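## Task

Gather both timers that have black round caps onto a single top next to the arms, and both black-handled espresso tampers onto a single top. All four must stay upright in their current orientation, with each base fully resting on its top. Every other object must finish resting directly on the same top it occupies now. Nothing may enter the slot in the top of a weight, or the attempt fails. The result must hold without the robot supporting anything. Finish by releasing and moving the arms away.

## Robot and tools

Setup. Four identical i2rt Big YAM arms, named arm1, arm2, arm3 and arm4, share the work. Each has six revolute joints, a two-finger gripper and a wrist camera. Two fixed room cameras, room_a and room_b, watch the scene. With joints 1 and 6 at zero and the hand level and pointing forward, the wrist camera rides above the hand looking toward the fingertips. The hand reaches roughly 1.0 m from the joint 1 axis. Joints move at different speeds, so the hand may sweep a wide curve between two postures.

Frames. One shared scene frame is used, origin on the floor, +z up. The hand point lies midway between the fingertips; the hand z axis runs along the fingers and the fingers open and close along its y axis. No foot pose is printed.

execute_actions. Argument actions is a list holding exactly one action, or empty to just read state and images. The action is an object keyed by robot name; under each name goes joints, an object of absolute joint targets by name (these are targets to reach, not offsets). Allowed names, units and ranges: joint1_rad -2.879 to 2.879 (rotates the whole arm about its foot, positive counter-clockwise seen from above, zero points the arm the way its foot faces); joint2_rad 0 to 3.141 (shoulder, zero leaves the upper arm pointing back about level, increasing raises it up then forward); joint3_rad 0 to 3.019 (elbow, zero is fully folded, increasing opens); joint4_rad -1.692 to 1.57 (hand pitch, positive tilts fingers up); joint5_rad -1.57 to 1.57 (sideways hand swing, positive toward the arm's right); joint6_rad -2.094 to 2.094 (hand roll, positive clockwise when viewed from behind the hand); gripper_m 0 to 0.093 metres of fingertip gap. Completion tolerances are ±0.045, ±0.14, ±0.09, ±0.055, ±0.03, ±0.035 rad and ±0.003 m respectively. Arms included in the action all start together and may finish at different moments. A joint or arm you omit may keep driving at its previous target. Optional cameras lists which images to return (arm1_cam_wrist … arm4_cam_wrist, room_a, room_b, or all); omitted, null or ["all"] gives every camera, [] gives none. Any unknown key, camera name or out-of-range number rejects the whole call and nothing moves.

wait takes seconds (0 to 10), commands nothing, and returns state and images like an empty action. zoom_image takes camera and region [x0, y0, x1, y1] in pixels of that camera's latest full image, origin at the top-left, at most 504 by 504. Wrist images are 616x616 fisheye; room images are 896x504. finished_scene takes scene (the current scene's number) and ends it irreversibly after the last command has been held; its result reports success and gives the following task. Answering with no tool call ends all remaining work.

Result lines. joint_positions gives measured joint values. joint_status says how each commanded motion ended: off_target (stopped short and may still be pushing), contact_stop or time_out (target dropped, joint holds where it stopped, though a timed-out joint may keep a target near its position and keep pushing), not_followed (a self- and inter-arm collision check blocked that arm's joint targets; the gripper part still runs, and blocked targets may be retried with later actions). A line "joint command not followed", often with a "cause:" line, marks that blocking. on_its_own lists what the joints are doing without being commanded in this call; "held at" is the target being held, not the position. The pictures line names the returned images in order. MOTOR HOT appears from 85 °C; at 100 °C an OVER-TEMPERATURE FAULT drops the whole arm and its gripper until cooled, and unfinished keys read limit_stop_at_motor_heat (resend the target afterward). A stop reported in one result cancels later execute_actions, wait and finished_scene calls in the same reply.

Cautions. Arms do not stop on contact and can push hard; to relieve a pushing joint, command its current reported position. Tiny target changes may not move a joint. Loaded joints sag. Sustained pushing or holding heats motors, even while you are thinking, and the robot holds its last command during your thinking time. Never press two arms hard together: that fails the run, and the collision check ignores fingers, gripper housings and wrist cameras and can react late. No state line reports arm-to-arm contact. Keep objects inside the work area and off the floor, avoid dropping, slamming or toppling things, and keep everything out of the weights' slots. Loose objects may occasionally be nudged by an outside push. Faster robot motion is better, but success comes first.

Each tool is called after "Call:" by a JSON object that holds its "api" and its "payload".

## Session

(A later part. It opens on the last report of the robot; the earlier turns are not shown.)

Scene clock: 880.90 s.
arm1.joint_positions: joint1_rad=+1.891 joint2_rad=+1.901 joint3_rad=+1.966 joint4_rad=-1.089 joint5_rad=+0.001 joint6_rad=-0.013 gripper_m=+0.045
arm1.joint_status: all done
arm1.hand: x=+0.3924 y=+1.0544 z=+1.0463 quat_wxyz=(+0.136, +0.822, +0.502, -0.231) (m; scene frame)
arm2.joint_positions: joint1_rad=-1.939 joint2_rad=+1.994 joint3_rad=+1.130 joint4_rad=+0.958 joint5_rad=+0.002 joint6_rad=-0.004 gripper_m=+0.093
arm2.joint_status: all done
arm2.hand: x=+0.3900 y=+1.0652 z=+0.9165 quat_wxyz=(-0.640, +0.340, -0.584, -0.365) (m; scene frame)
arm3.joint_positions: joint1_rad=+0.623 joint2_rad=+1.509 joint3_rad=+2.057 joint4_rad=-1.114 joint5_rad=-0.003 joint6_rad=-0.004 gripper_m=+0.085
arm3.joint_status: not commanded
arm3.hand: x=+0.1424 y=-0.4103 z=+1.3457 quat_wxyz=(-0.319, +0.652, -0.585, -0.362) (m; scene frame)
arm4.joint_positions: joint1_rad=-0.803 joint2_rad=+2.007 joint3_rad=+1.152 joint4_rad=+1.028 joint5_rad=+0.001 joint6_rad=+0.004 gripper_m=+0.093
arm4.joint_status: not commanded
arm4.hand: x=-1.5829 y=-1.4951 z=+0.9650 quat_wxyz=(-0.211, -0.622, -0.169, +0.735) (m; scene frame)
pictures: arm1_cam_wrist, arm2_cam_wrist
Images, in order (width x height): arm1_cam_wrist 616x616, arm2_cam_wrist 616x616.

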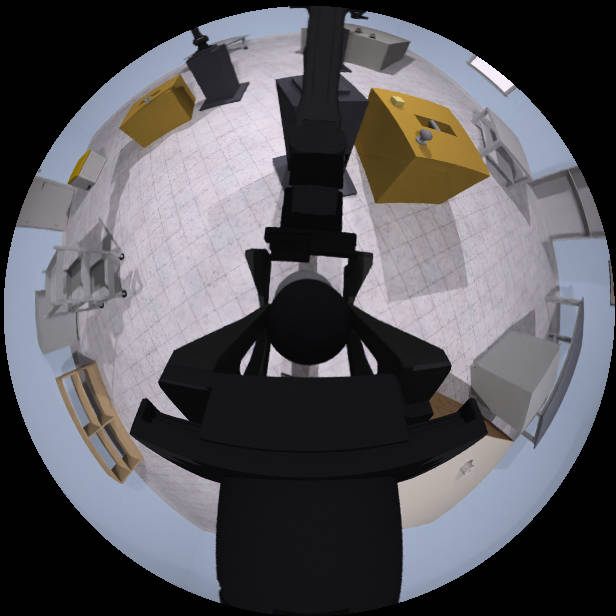

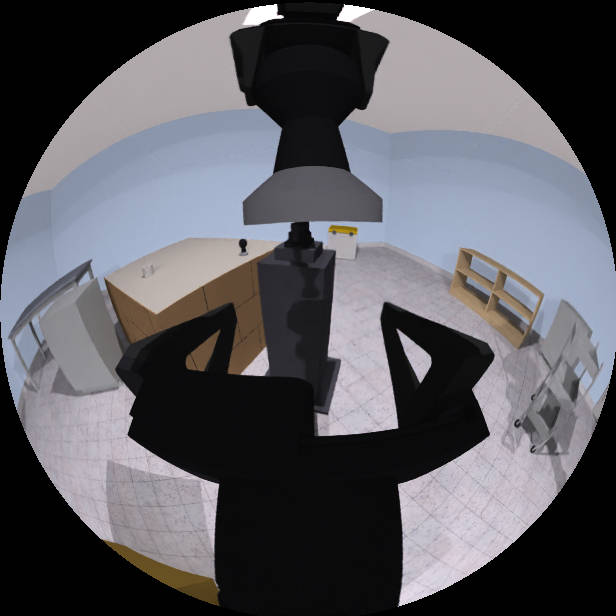

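Call:
{"api": "execute_actions", "payload": {"actions": [{"arm1": {"joints": {"joint1_rad": 0.0, "joint3_rad": 1.29, "joint4_rad": -0.515}}, "arm2": {"joints": {"joint1_rad": -2.3, "joint3_rad": 0.7, "joint4_rad": 0.6}}, "arm3": {"joints": {"joint2_rad": 1.0, "joint3_rad": 1.3}}, "arm4": {"joints": {"joint2_rad": 1.4, "joint4_rad": 0.3}}}]}}

Scene clock: 919.50 s.
arm1.joint_positions: joint1_rad=-0.006 joint2_rad=+1.905 joint3_rad=+1.288 joint4_rad=-0.532 joint5_rad=+0.003 joint6_rad=-0.013 gripper_m=+0.045
arm1.joint_status: all done
arm1.hand: x=+0.3021 y=+2.1419 z=+0.7884 quat_wxyz=(-0.087, +0.900, -0.381, -0.191) (m; scene frame)
arm2.joint_positions: joint1_rad=-2.304 joint2_rad=+1.987 joint3_rad=+0.691 joint4_rad=+0.611 joint5_rad=+0.001 joint6_rad=-0.004 gripper_m=+0.093
arm2.joint_status: all done
arm2.hand: x=+0.4362 y=+0.7635 z=+0.6651 quat_wxyz=(-0.404, +0.305, -0.852, -0.138) (m; scene frame)
arm3.joint_positions: joint1_rad=+0.623 joint2_rad=+1.005 joint3_rad=+1.294 joint4_rad=-1.113 joint5_rad=-0.003 joint6_rad=-0.004 gripper_m=+0.085
arm3.joint_status: all done
arm3.hand: x=+0.1611 y=-0.5992 z=+1.1804 quat_wxyz=(-0.240, +0.693, -0.621, -0.276) (m; scene frame)
arm4.joint_positions: joint1_rad=-0.803 joint2_rad=+1.407 joint3_rad=+1.152 joint4_rad=+0.314 joint5_rad=+0.001 joint6_rad=+0.004 gripper_m=+0.093
arm4.joint_status: all done
arm4.hand: x=-1.5043 y=-1.4445 z=+1.1995 quat_wxyz=(-0.201, -0.663, -0.181, +0.698) (m; scene frame)
pictures: arm1_cam_wrist, arm2_cam_wrist, arm3_cam_wrist, arm4_cam_wrist, room_a, room_b
Images, in order (width x height): arm1_cam_wrist 616x616, arm2_cam_wrist 616x616, arm3_cam_wrist 616x616, arm4_cam_wrist 616x616, room_a 896x504, room_b 896x504.

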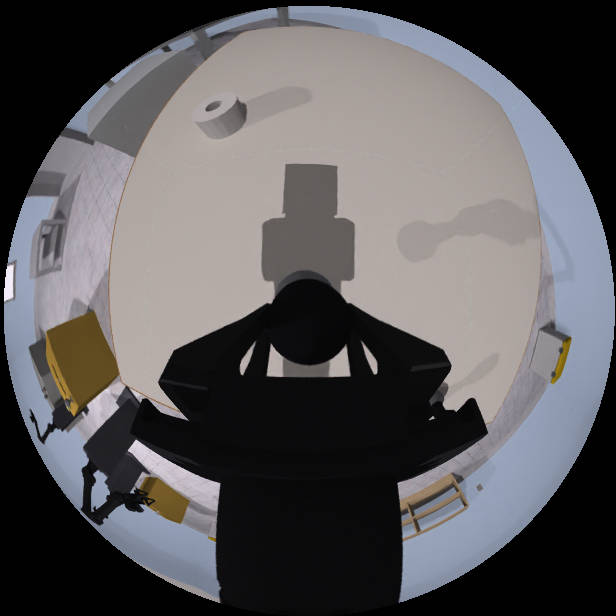

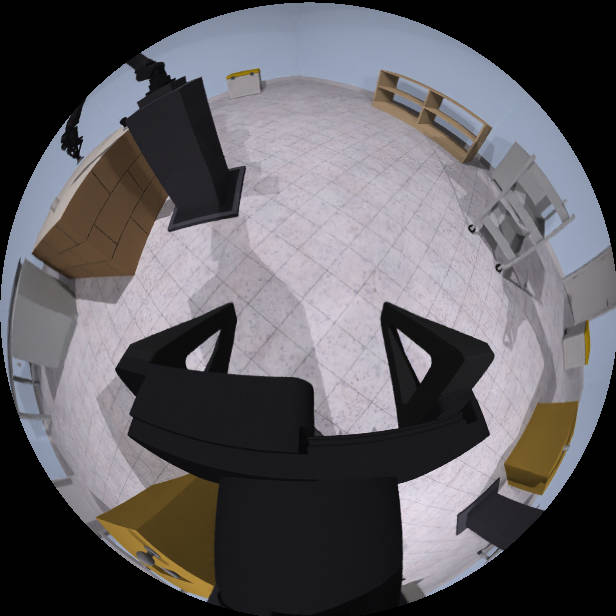

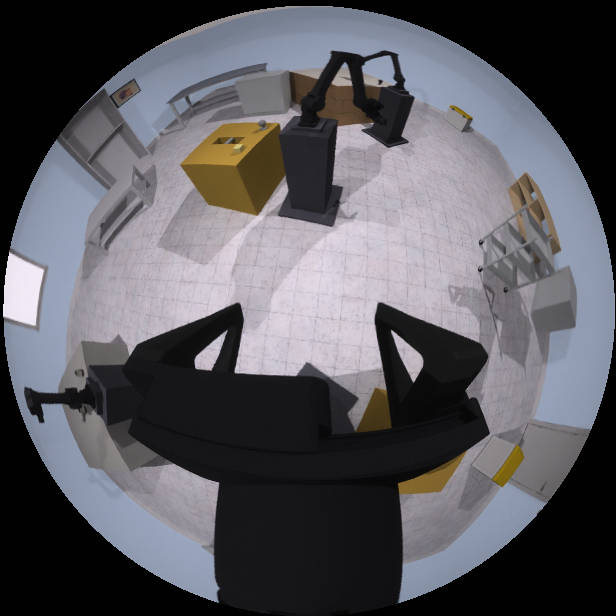

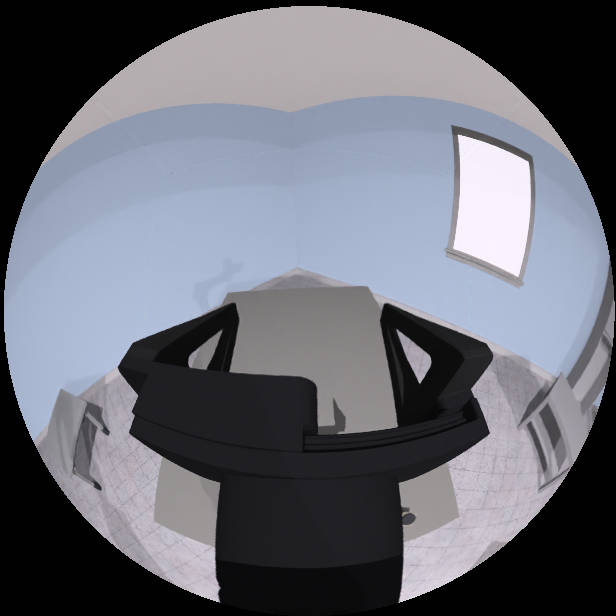

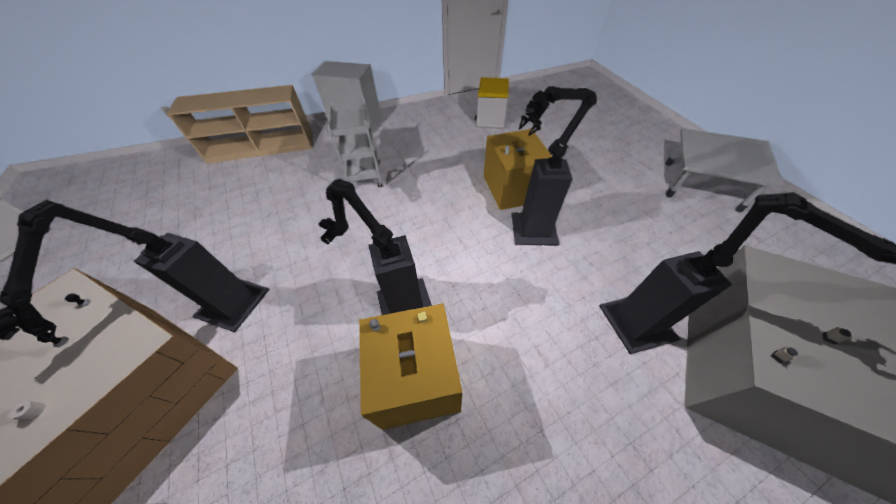

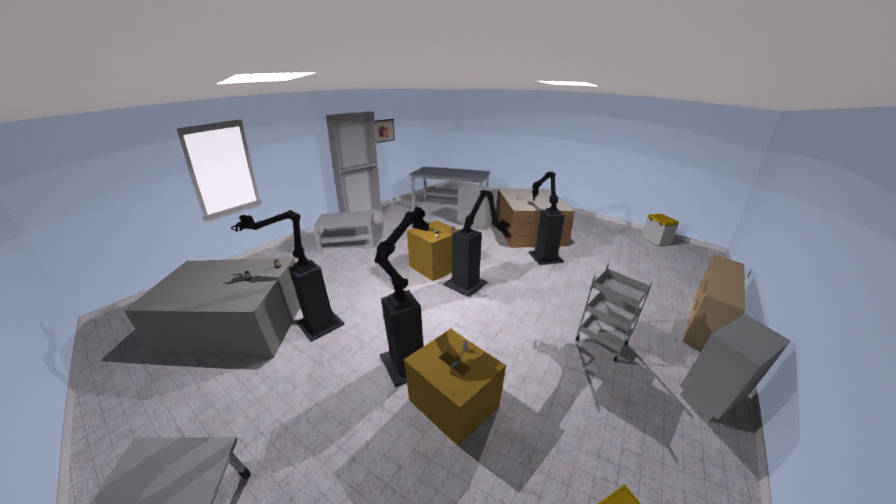

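Call:
{"api": "zoom_image", "payload": {"camera": "arm1_cam_wrist", "region": [250, 150, 550, 420]}}

Call:
{"api": "zoom_image", "payload": {"camera": "room_a", "region": [0, 270, 130, 380]}}

Call:
{"api": "zoom_image", "payload": {"camera": "arm2_cam_wrist", "region": [40, 90, 150, 200]}}

Region (250, 150, 550, 420) of arm1_cam_wrist's 616x616 image, scaled by 1.680, with more detail than that image has; it fills the top 454 rows of this view, and the rest is white.

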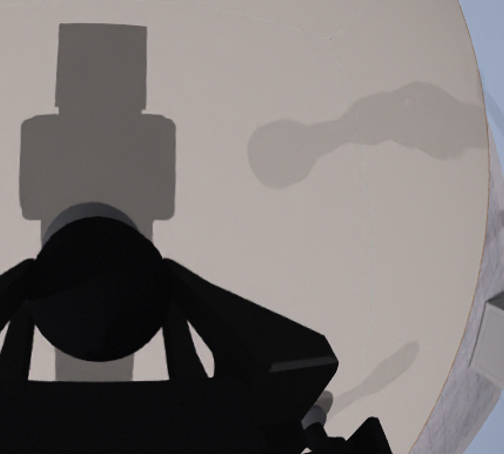

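Region (0, 270, 130, 380) of room_a's 896x504 image, scaled by 3.877, with more detail than that image has; it fills the top 426 rows of this view, and the rest is white.

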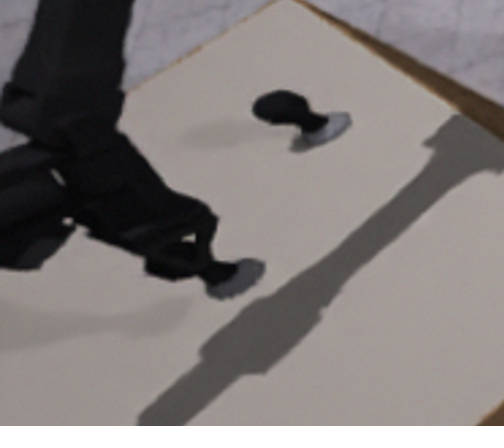

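Region (40, 90, 150, 200) of arm2_cam_wrist's 616x616 image, scaled by 4.582, with more detail than that image has.

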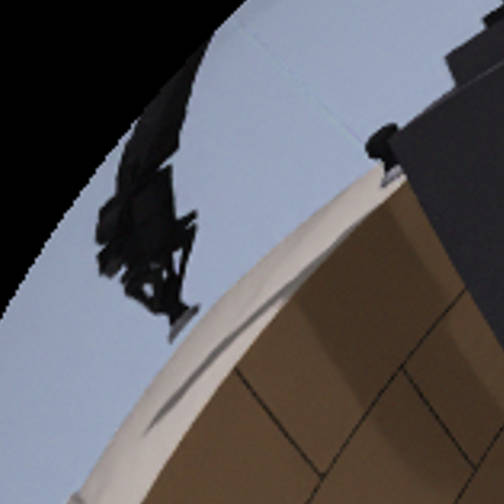

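Call:
{"api": "execute_actions", "payload": {"actions": [{"arm1": {"joints": {"joint2_rad": 2.0, "joint4_rad": -0.413}}}], "cameras": ["arm1_cam_wrist", "arm2_cam_wrist", "room_a"]}}

Scene clock: 957.00 s.
arm1.joint_positions: joint1_rad=-0.006 joint2_rad=+2.028 joint3_rad=+1.279 joint4_rad=-0.435 joint5_rad=+0.003 joint6_rad=-0.013 gripper_m=+0.045
arm1.joint_status: all done
arm1.hand: x=+0.3023 y=+2.1419 z=+0.7201 quat_wxyz=(-0.079, +0.904, -0.382, -0.175) (m; scene frame)
arm2.joint_positions: joint1_rad=-2.304 joint2_rad=+1.987 joint3_rad=+0.691 joint4_rad=+0.611 joint5_rad=+0.001 joint6_rad=-0.004 gripper_m=+0.093
arm2.joint_status: not commanded
arm2.hand: x=+0.4362 y=+0.7635 z=+0.6651 quat_wxyz=(-0.404, +0.305, -0.852, -0.138) (m; scene frame)
arm3.joint_positions: joint1_rad=+0.623 joint2_rad=+1.005 joint3_rad=+1.294 joint4_rad=-1.113 joint5_rad=-0.003 joint6_rad=-0.004 gripper_m=+0.085
arm3.joint_status: not commanded
arm3.hand: x=+0.1611 y=-0.5992 z=+1.1804 quat_wxyz=(-0.240, +0.693, -0.621, -0.276) (m; scene frame)
arm4.joint_positions: joint1_rad=-0.803 joint2_rad=+1.407 joint3_rad=+1.152 joint4_rad=+0.314 joint5_rad=+0.001 joint6_rad=+0.004 gripper_m=+0.093
arm4.joint_status: not commanded
arm4.hand: x=-1.5043 y=-1.4445 z=+1.1995 quat_wxyz=(-0.201, -0.663, -0.181, +0.698) (m; scene frame)
pictures: arm1_cam_wrist, arm2_cam_wrist, room_a
Images, in order (width x height): arm1_cam_wrist 616x616, arm2_cam_wrist 616x616, room_a 896x504.

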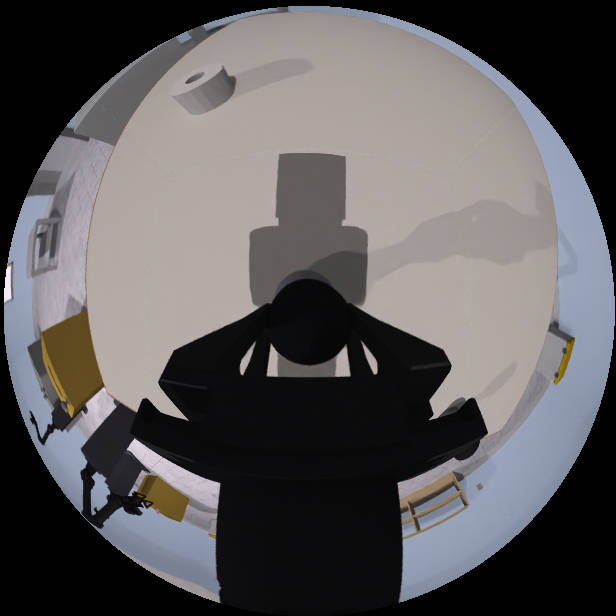

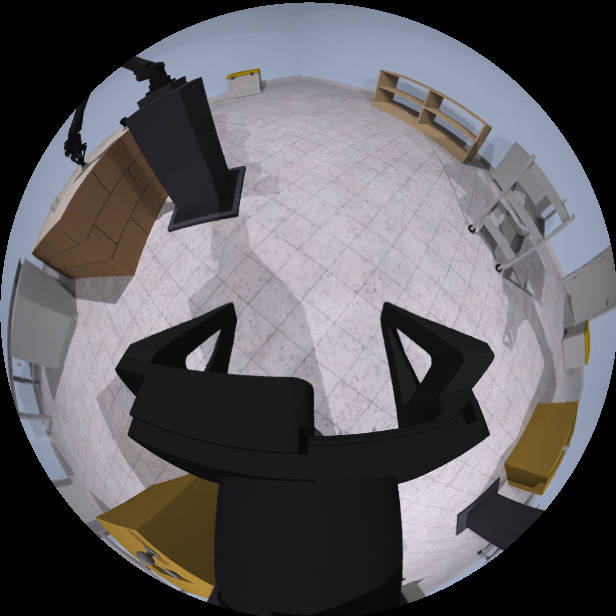

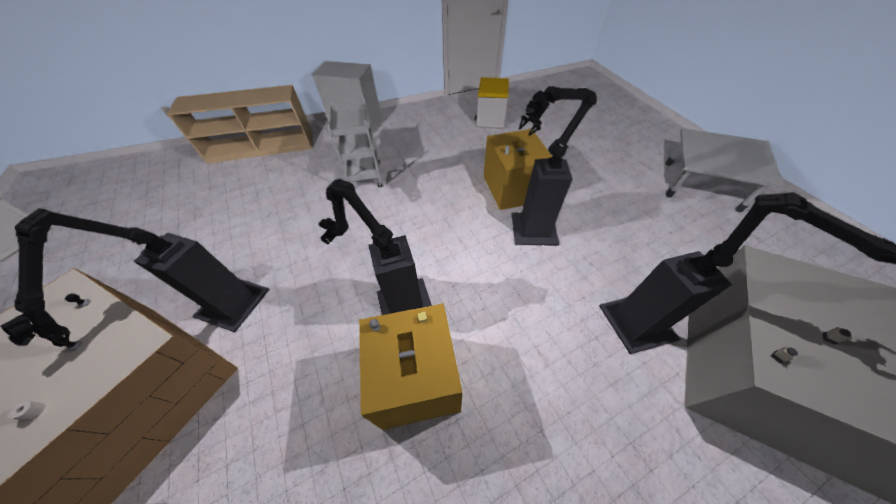

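Call:
{"api": "zoom_image", "payload": {"camera": "arm1_cam_wrist", "region": [240, 200, 440, 340]}}

Region (240, 200, 440, 340) of arm1_cam_wrist's 616x616 image, scaled by 2.520, with more detail than that image has; it fills the top 353 rows of this view, and the rest is white.

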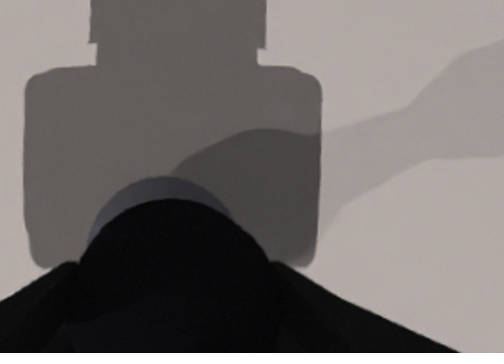

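Call:
{"api": "execute_actions", "payload": {"actions": [{"arm1": {"joints": {"joint2_rad": 2.035, "joint4_rad": -0.378}}}], "cameras": ["arm1_cam_wrist", "room_a"]}}

Scene clock: 969.87 s.
arm1.joint_positions: joint1_rad=-0.006 joint2_rad=+2.035 joint3_rad=+1.279 joint4_rad=-0.404 joint5_rad=+0.003 joint6_rad=-0.013 gripper_m=+0.045
arm1.joint_status: all done
arm1.hand: x=+0.2982 y=+2.1462 z=+0.7191 quat_wxyz=(-0.084, +0.901, -0.382, -0.186) (m; scene frame)
arm2.joint_positions: joint1_rad=-2.304 joint2_rad=+1.987 joint3_rad=+0.691 joint4_rad=+0.611 joint5_rad=+0.001 joint6_rad=-0.004 gripper_m=+0.093
arm2.joint_status: not commanded
arm2.hand: x=+0.4362 y=+0.7635 z=+0.6651 quat_wxyz=(-0.404, +0.305, -0.852, -0.138) (m; scene frame)
arm3.joint_positions: joint1_rad=+0.623 joint2_rad=+1.005 joint3_rad=+1.294 joint4_rad=-1.113 joint5_rad=-0.003 joint6_rad=-0.004 gripper_m=+0.085
arm3.joint_status: not commanded
arm3.hand: x=+0.1611 y=-0.5992 z=+1.1804 quat_wxyz=(-0.240, +0.693, -0.621, -0.276) (m; scene frame)
arm4.joint_positions: joint1_rad=-0.803 joint2_rad=+1.407 joint3_rad=+1.152 joint4_rad=+0.314 joint5_rad=+0.001 joint6_rad=+0.004 gripper_m=+0.093
arm4.joint_status: not commanded
arm4.hand: x=-1.5043 y=-1.4445 z=+1.1995 quat_wxyz=(-0.201, -0.663, -0.181, +0.698) (m; scene frame)
pictures: arm1_cam_wrist, room_a
Images, in order (width x height): arm1_cam_wrist 616x616, room_a 896x504.

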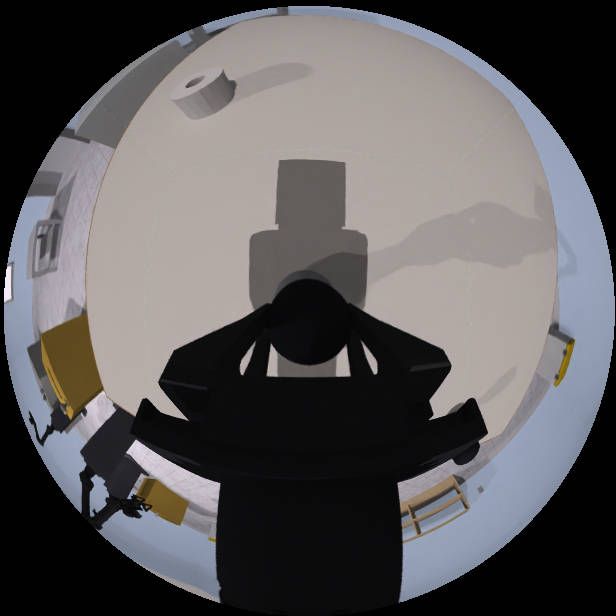

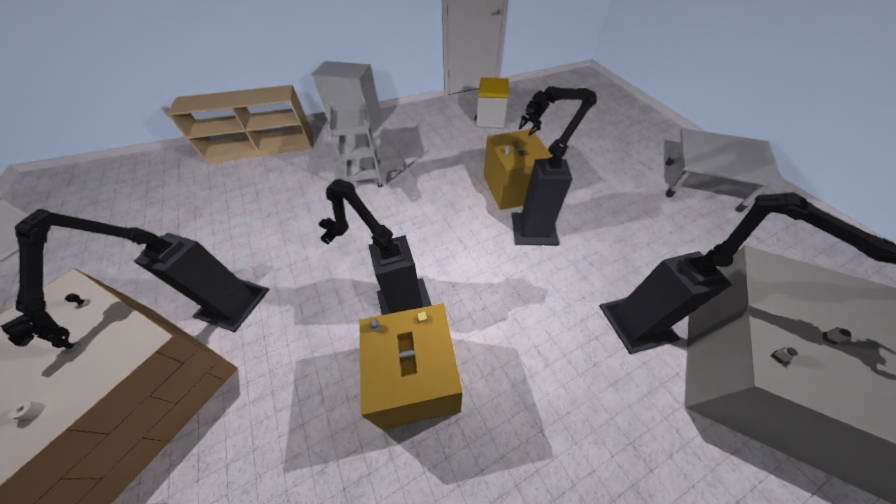

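Call:
{"api": "execute_actions", "payload": {"actions": [{"arm1": {"joints": {"joint2_rad": 2.062}}}], "cameras": ["arm1_cam_wrist", "room_a"]}}

Scene clock: 973.57 s.
arm1.joint_positions: joint1_rad=-0.006 joint2_rad=+2.056 joint3_rad=+1.279 joint4_rad=-0.395 joint5_rad=+0.002 joint6_rad=-0.013 gripper_m=+0.045
arm1.joint_status: all done
arm1.hand: x=+0.2992 y=+2.1446 z=+0.7071 quat_wxyz=(-0.082, +0.903, -0.382, -0.181) (m; scene frame)
arm2.joint_positions: joint1_rad=-2.304 joint2_rad=+1.987 joint3_rad=+0.691 joint4_rad=+0.611 joint5_rad=+0.001 joint6_rad=-0.004 gripper_m=+0.093
arm2.joint_status: not commanded
arm2.hand: x=+0.4362 y=+0.7635 z=+0.6651 quat_wxyz=(-0.404, +0.305, -0.852, -0.138) (m; scene frame)
arm3.joint_positions: joint1_rad=+0.623 joint2_rad=+1.005 joint3_rad=+1.294 joint4_rad=-1.113 joint5_rad=-0.003 joint6_rad=-0.004 gripper_m=+0.085
arm3.joint_status: not commanded
arm3.hand: x=+0.1611 y=-0.5992 z=+1.1804 quat_wxyz=(-0.240, +0.693, -0.621, -0.276) (m; scene frame)
arm4.joint_positions: joint1_rad=-0.803 joint2_rad=+1.407 joint3_rad=+1.152 joint4_rad=+0.314 joint5_rad=+0.001 joint6_rad=+0.004 gripper_m=+0.093
arm4.joint_status: not commanded
arm4.hand: x=-1.5043 y=-1.4445 z=+1.1995 quat_wxyz=(-0.201, -0.663, -0.181, +0.698) (m; scene frame)
pictures: arm1_cam_wrist, room_a
Images, in order (width x height): arm1_cam_wrist 616x616, room_a 896x504.

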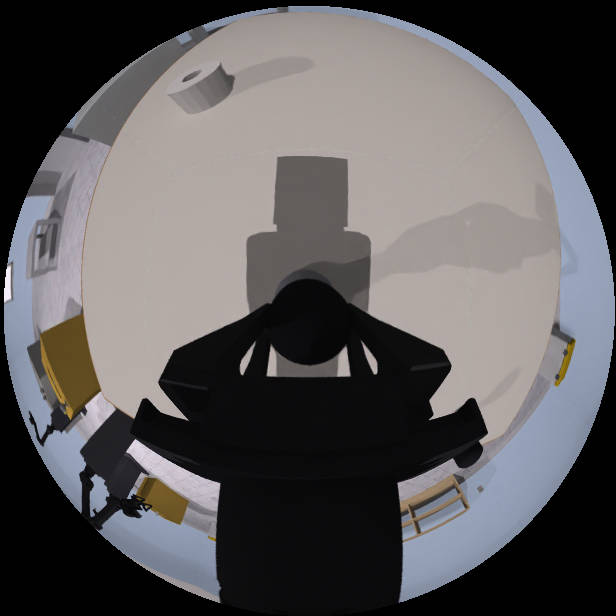

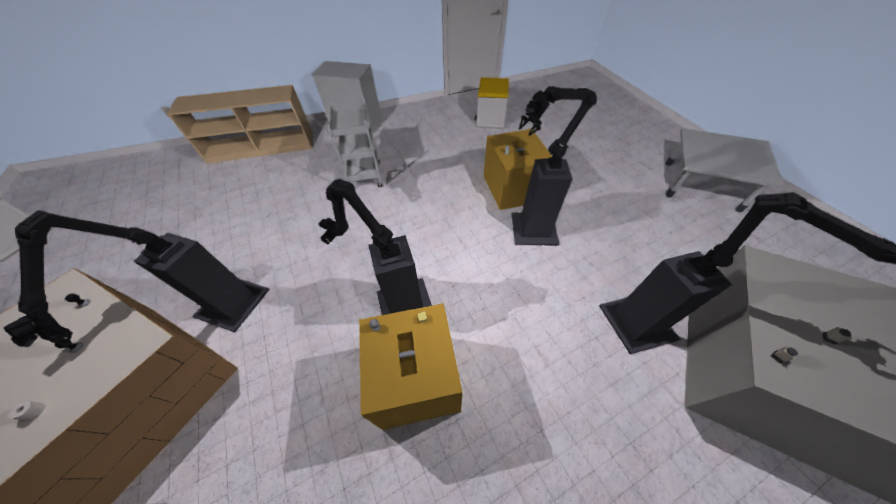

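Call:
{"api": "execute_actions", "payload": {"actions": [{"arm1": {"joints": {"gripper_m": 0.093, "joint2_rad": 1.7}}}]}}

Scene clock: 979.43 s.
arm1.joint_positions: joint1_rad=-0.006 joint2_rad=+1.688 joint3_rad=+1.279 joint4_rad=-0.387 joint5_rad=+0.002 joint6_rad=-0.013 gripper_m=+0.093
arm1.joint_status: all done
arm1.hand: x=+0.2787 y=+2.1657 z=+0.9387 quat_wxyz=(-0.154, +0.853, -0.361, -0.346) (m; scene frame)
arm2.joint_positions: joint1_rad=-2.304 joint2_rad=+1.987 joint3_rad=+0.691 joint4_rad=+0.611 joint5_rad=+0.001 joint6_rad=-0.004 gripper_m=+0.093
arm2.joint_status: not commanded
arm2.hand: x=+0.4362 y=+0.7635 z=+0.6651 quat_wxyz=(-0.404, +0.305, -0.852, -0.138) (m; scene frame)
arm3.joint_positions: joint1_rad=+0.623 joint2_rad=+1.005 joint3_rad=+1.294 joint4_rad=-1.113 joint5_rad=-0.003 joint6_rad=-0.004 gripper_m=+0.085
arm3.joint_status: not commanded
arm3.hand: x=+0.1611 y=-0.5992 z=+1.1804 quat_wxyz=(-0.240, +0.693, -0.621, -0.276) (m; scene frame)
arm4.joint_positions: joint1_rad=-0.803 joint2_rad=+1.407 joint3_rad=+1.152 joint4_rad=+0.314 joint5_rad=+0.001 joint6_rad=+0.004 gripper_m=+0.093
arm4.joint_status: not commanded
arm4.hand: x=-1.5043 y=-1.4445 z=+1.1995 quat_wxyz=(-0.201, -0.663, -0.181, +0.698) (m; scene frame)
pictures: arm1_cam_wrist, arm2_cam_wrist, arm3_cam_wrist, arm4_cam_wrist, room_a, room_b
Images, in order (width x height): arm1_cam_wrist 616x616, arm2_cam_wrist 616x616, arm3_cam_wrist 616x616, arm4_cam_wrist 616x616, room_a 896x504, room_b 896x504.

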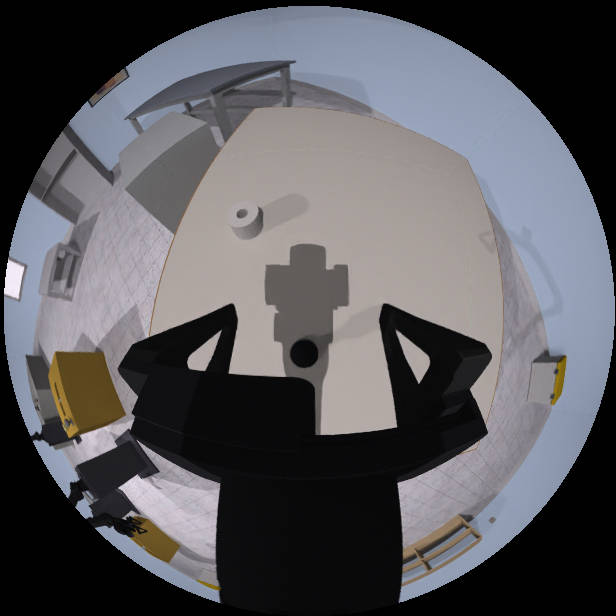

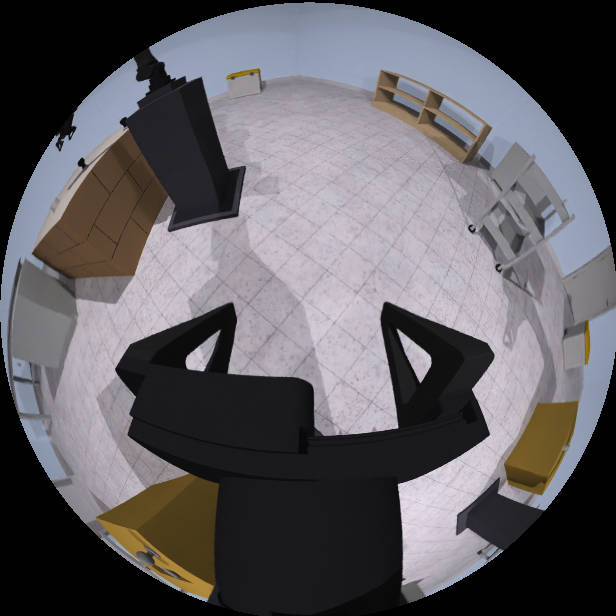

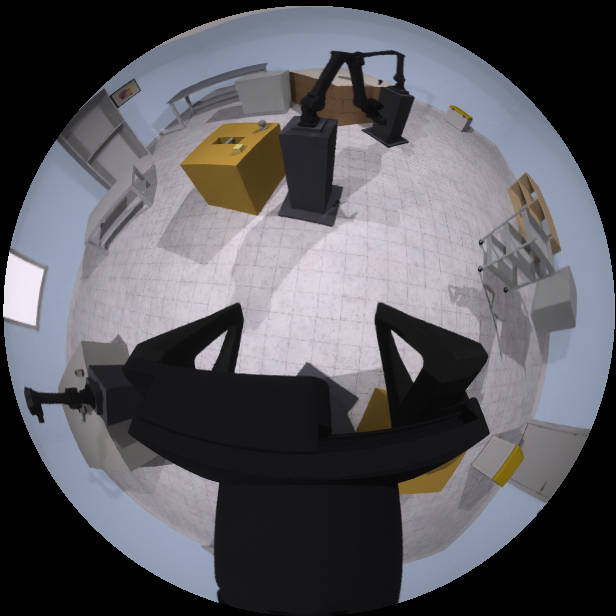

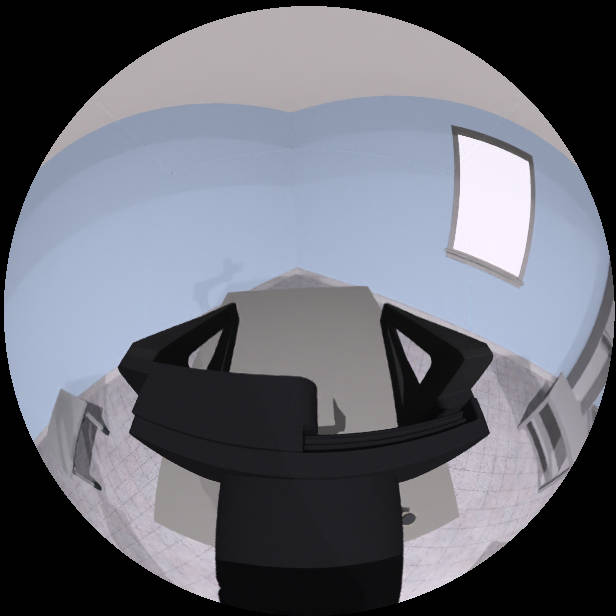

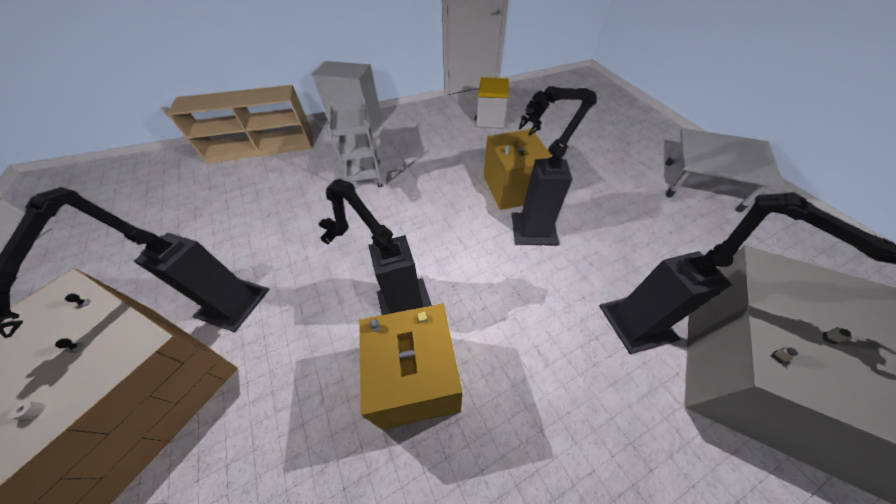

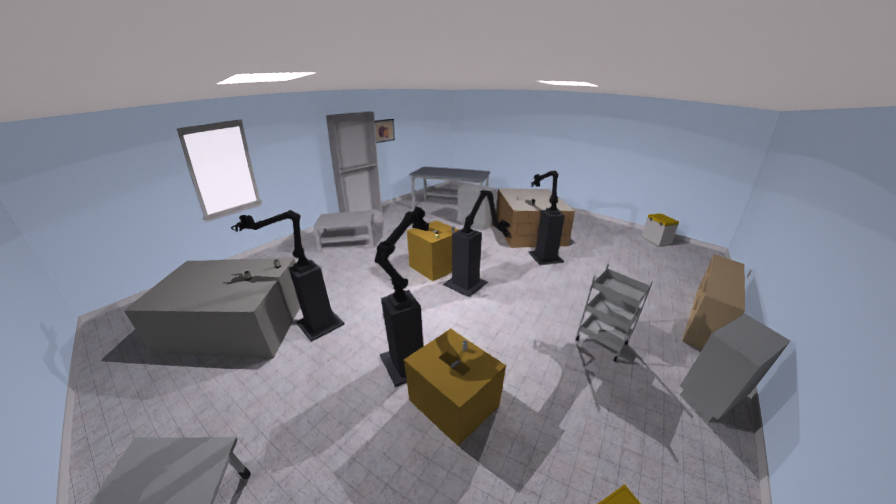

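Call:
{"api": "zoom_image", "payload": {"camera": "room_a", "region": [0, 270, 130, 380]}}

Call:
{"api": "zoom_image", "payload": {"camera": "room_b", "region": [400, 215, 520, 380]}}

Region (0, 270, 130, 380) of room_a's 896x504 image, scaled by 3.877, with more detail than that image has; it fills the top 426 rows of this view, and the rest is white.

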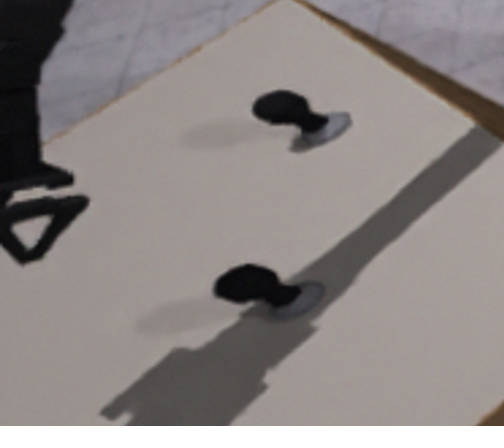

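Region (400, 215, 520, 380) of room_b's 896x504 image, scaled by 3.055, with more detail than that image has; it fills the left 367 columns of this view, and the rest is white.

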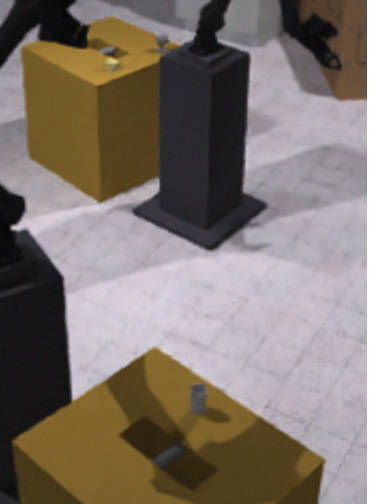

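Call:
{"api": "finished_scene", "payload": {"scene": 1}}

The scene is finished: the task was done.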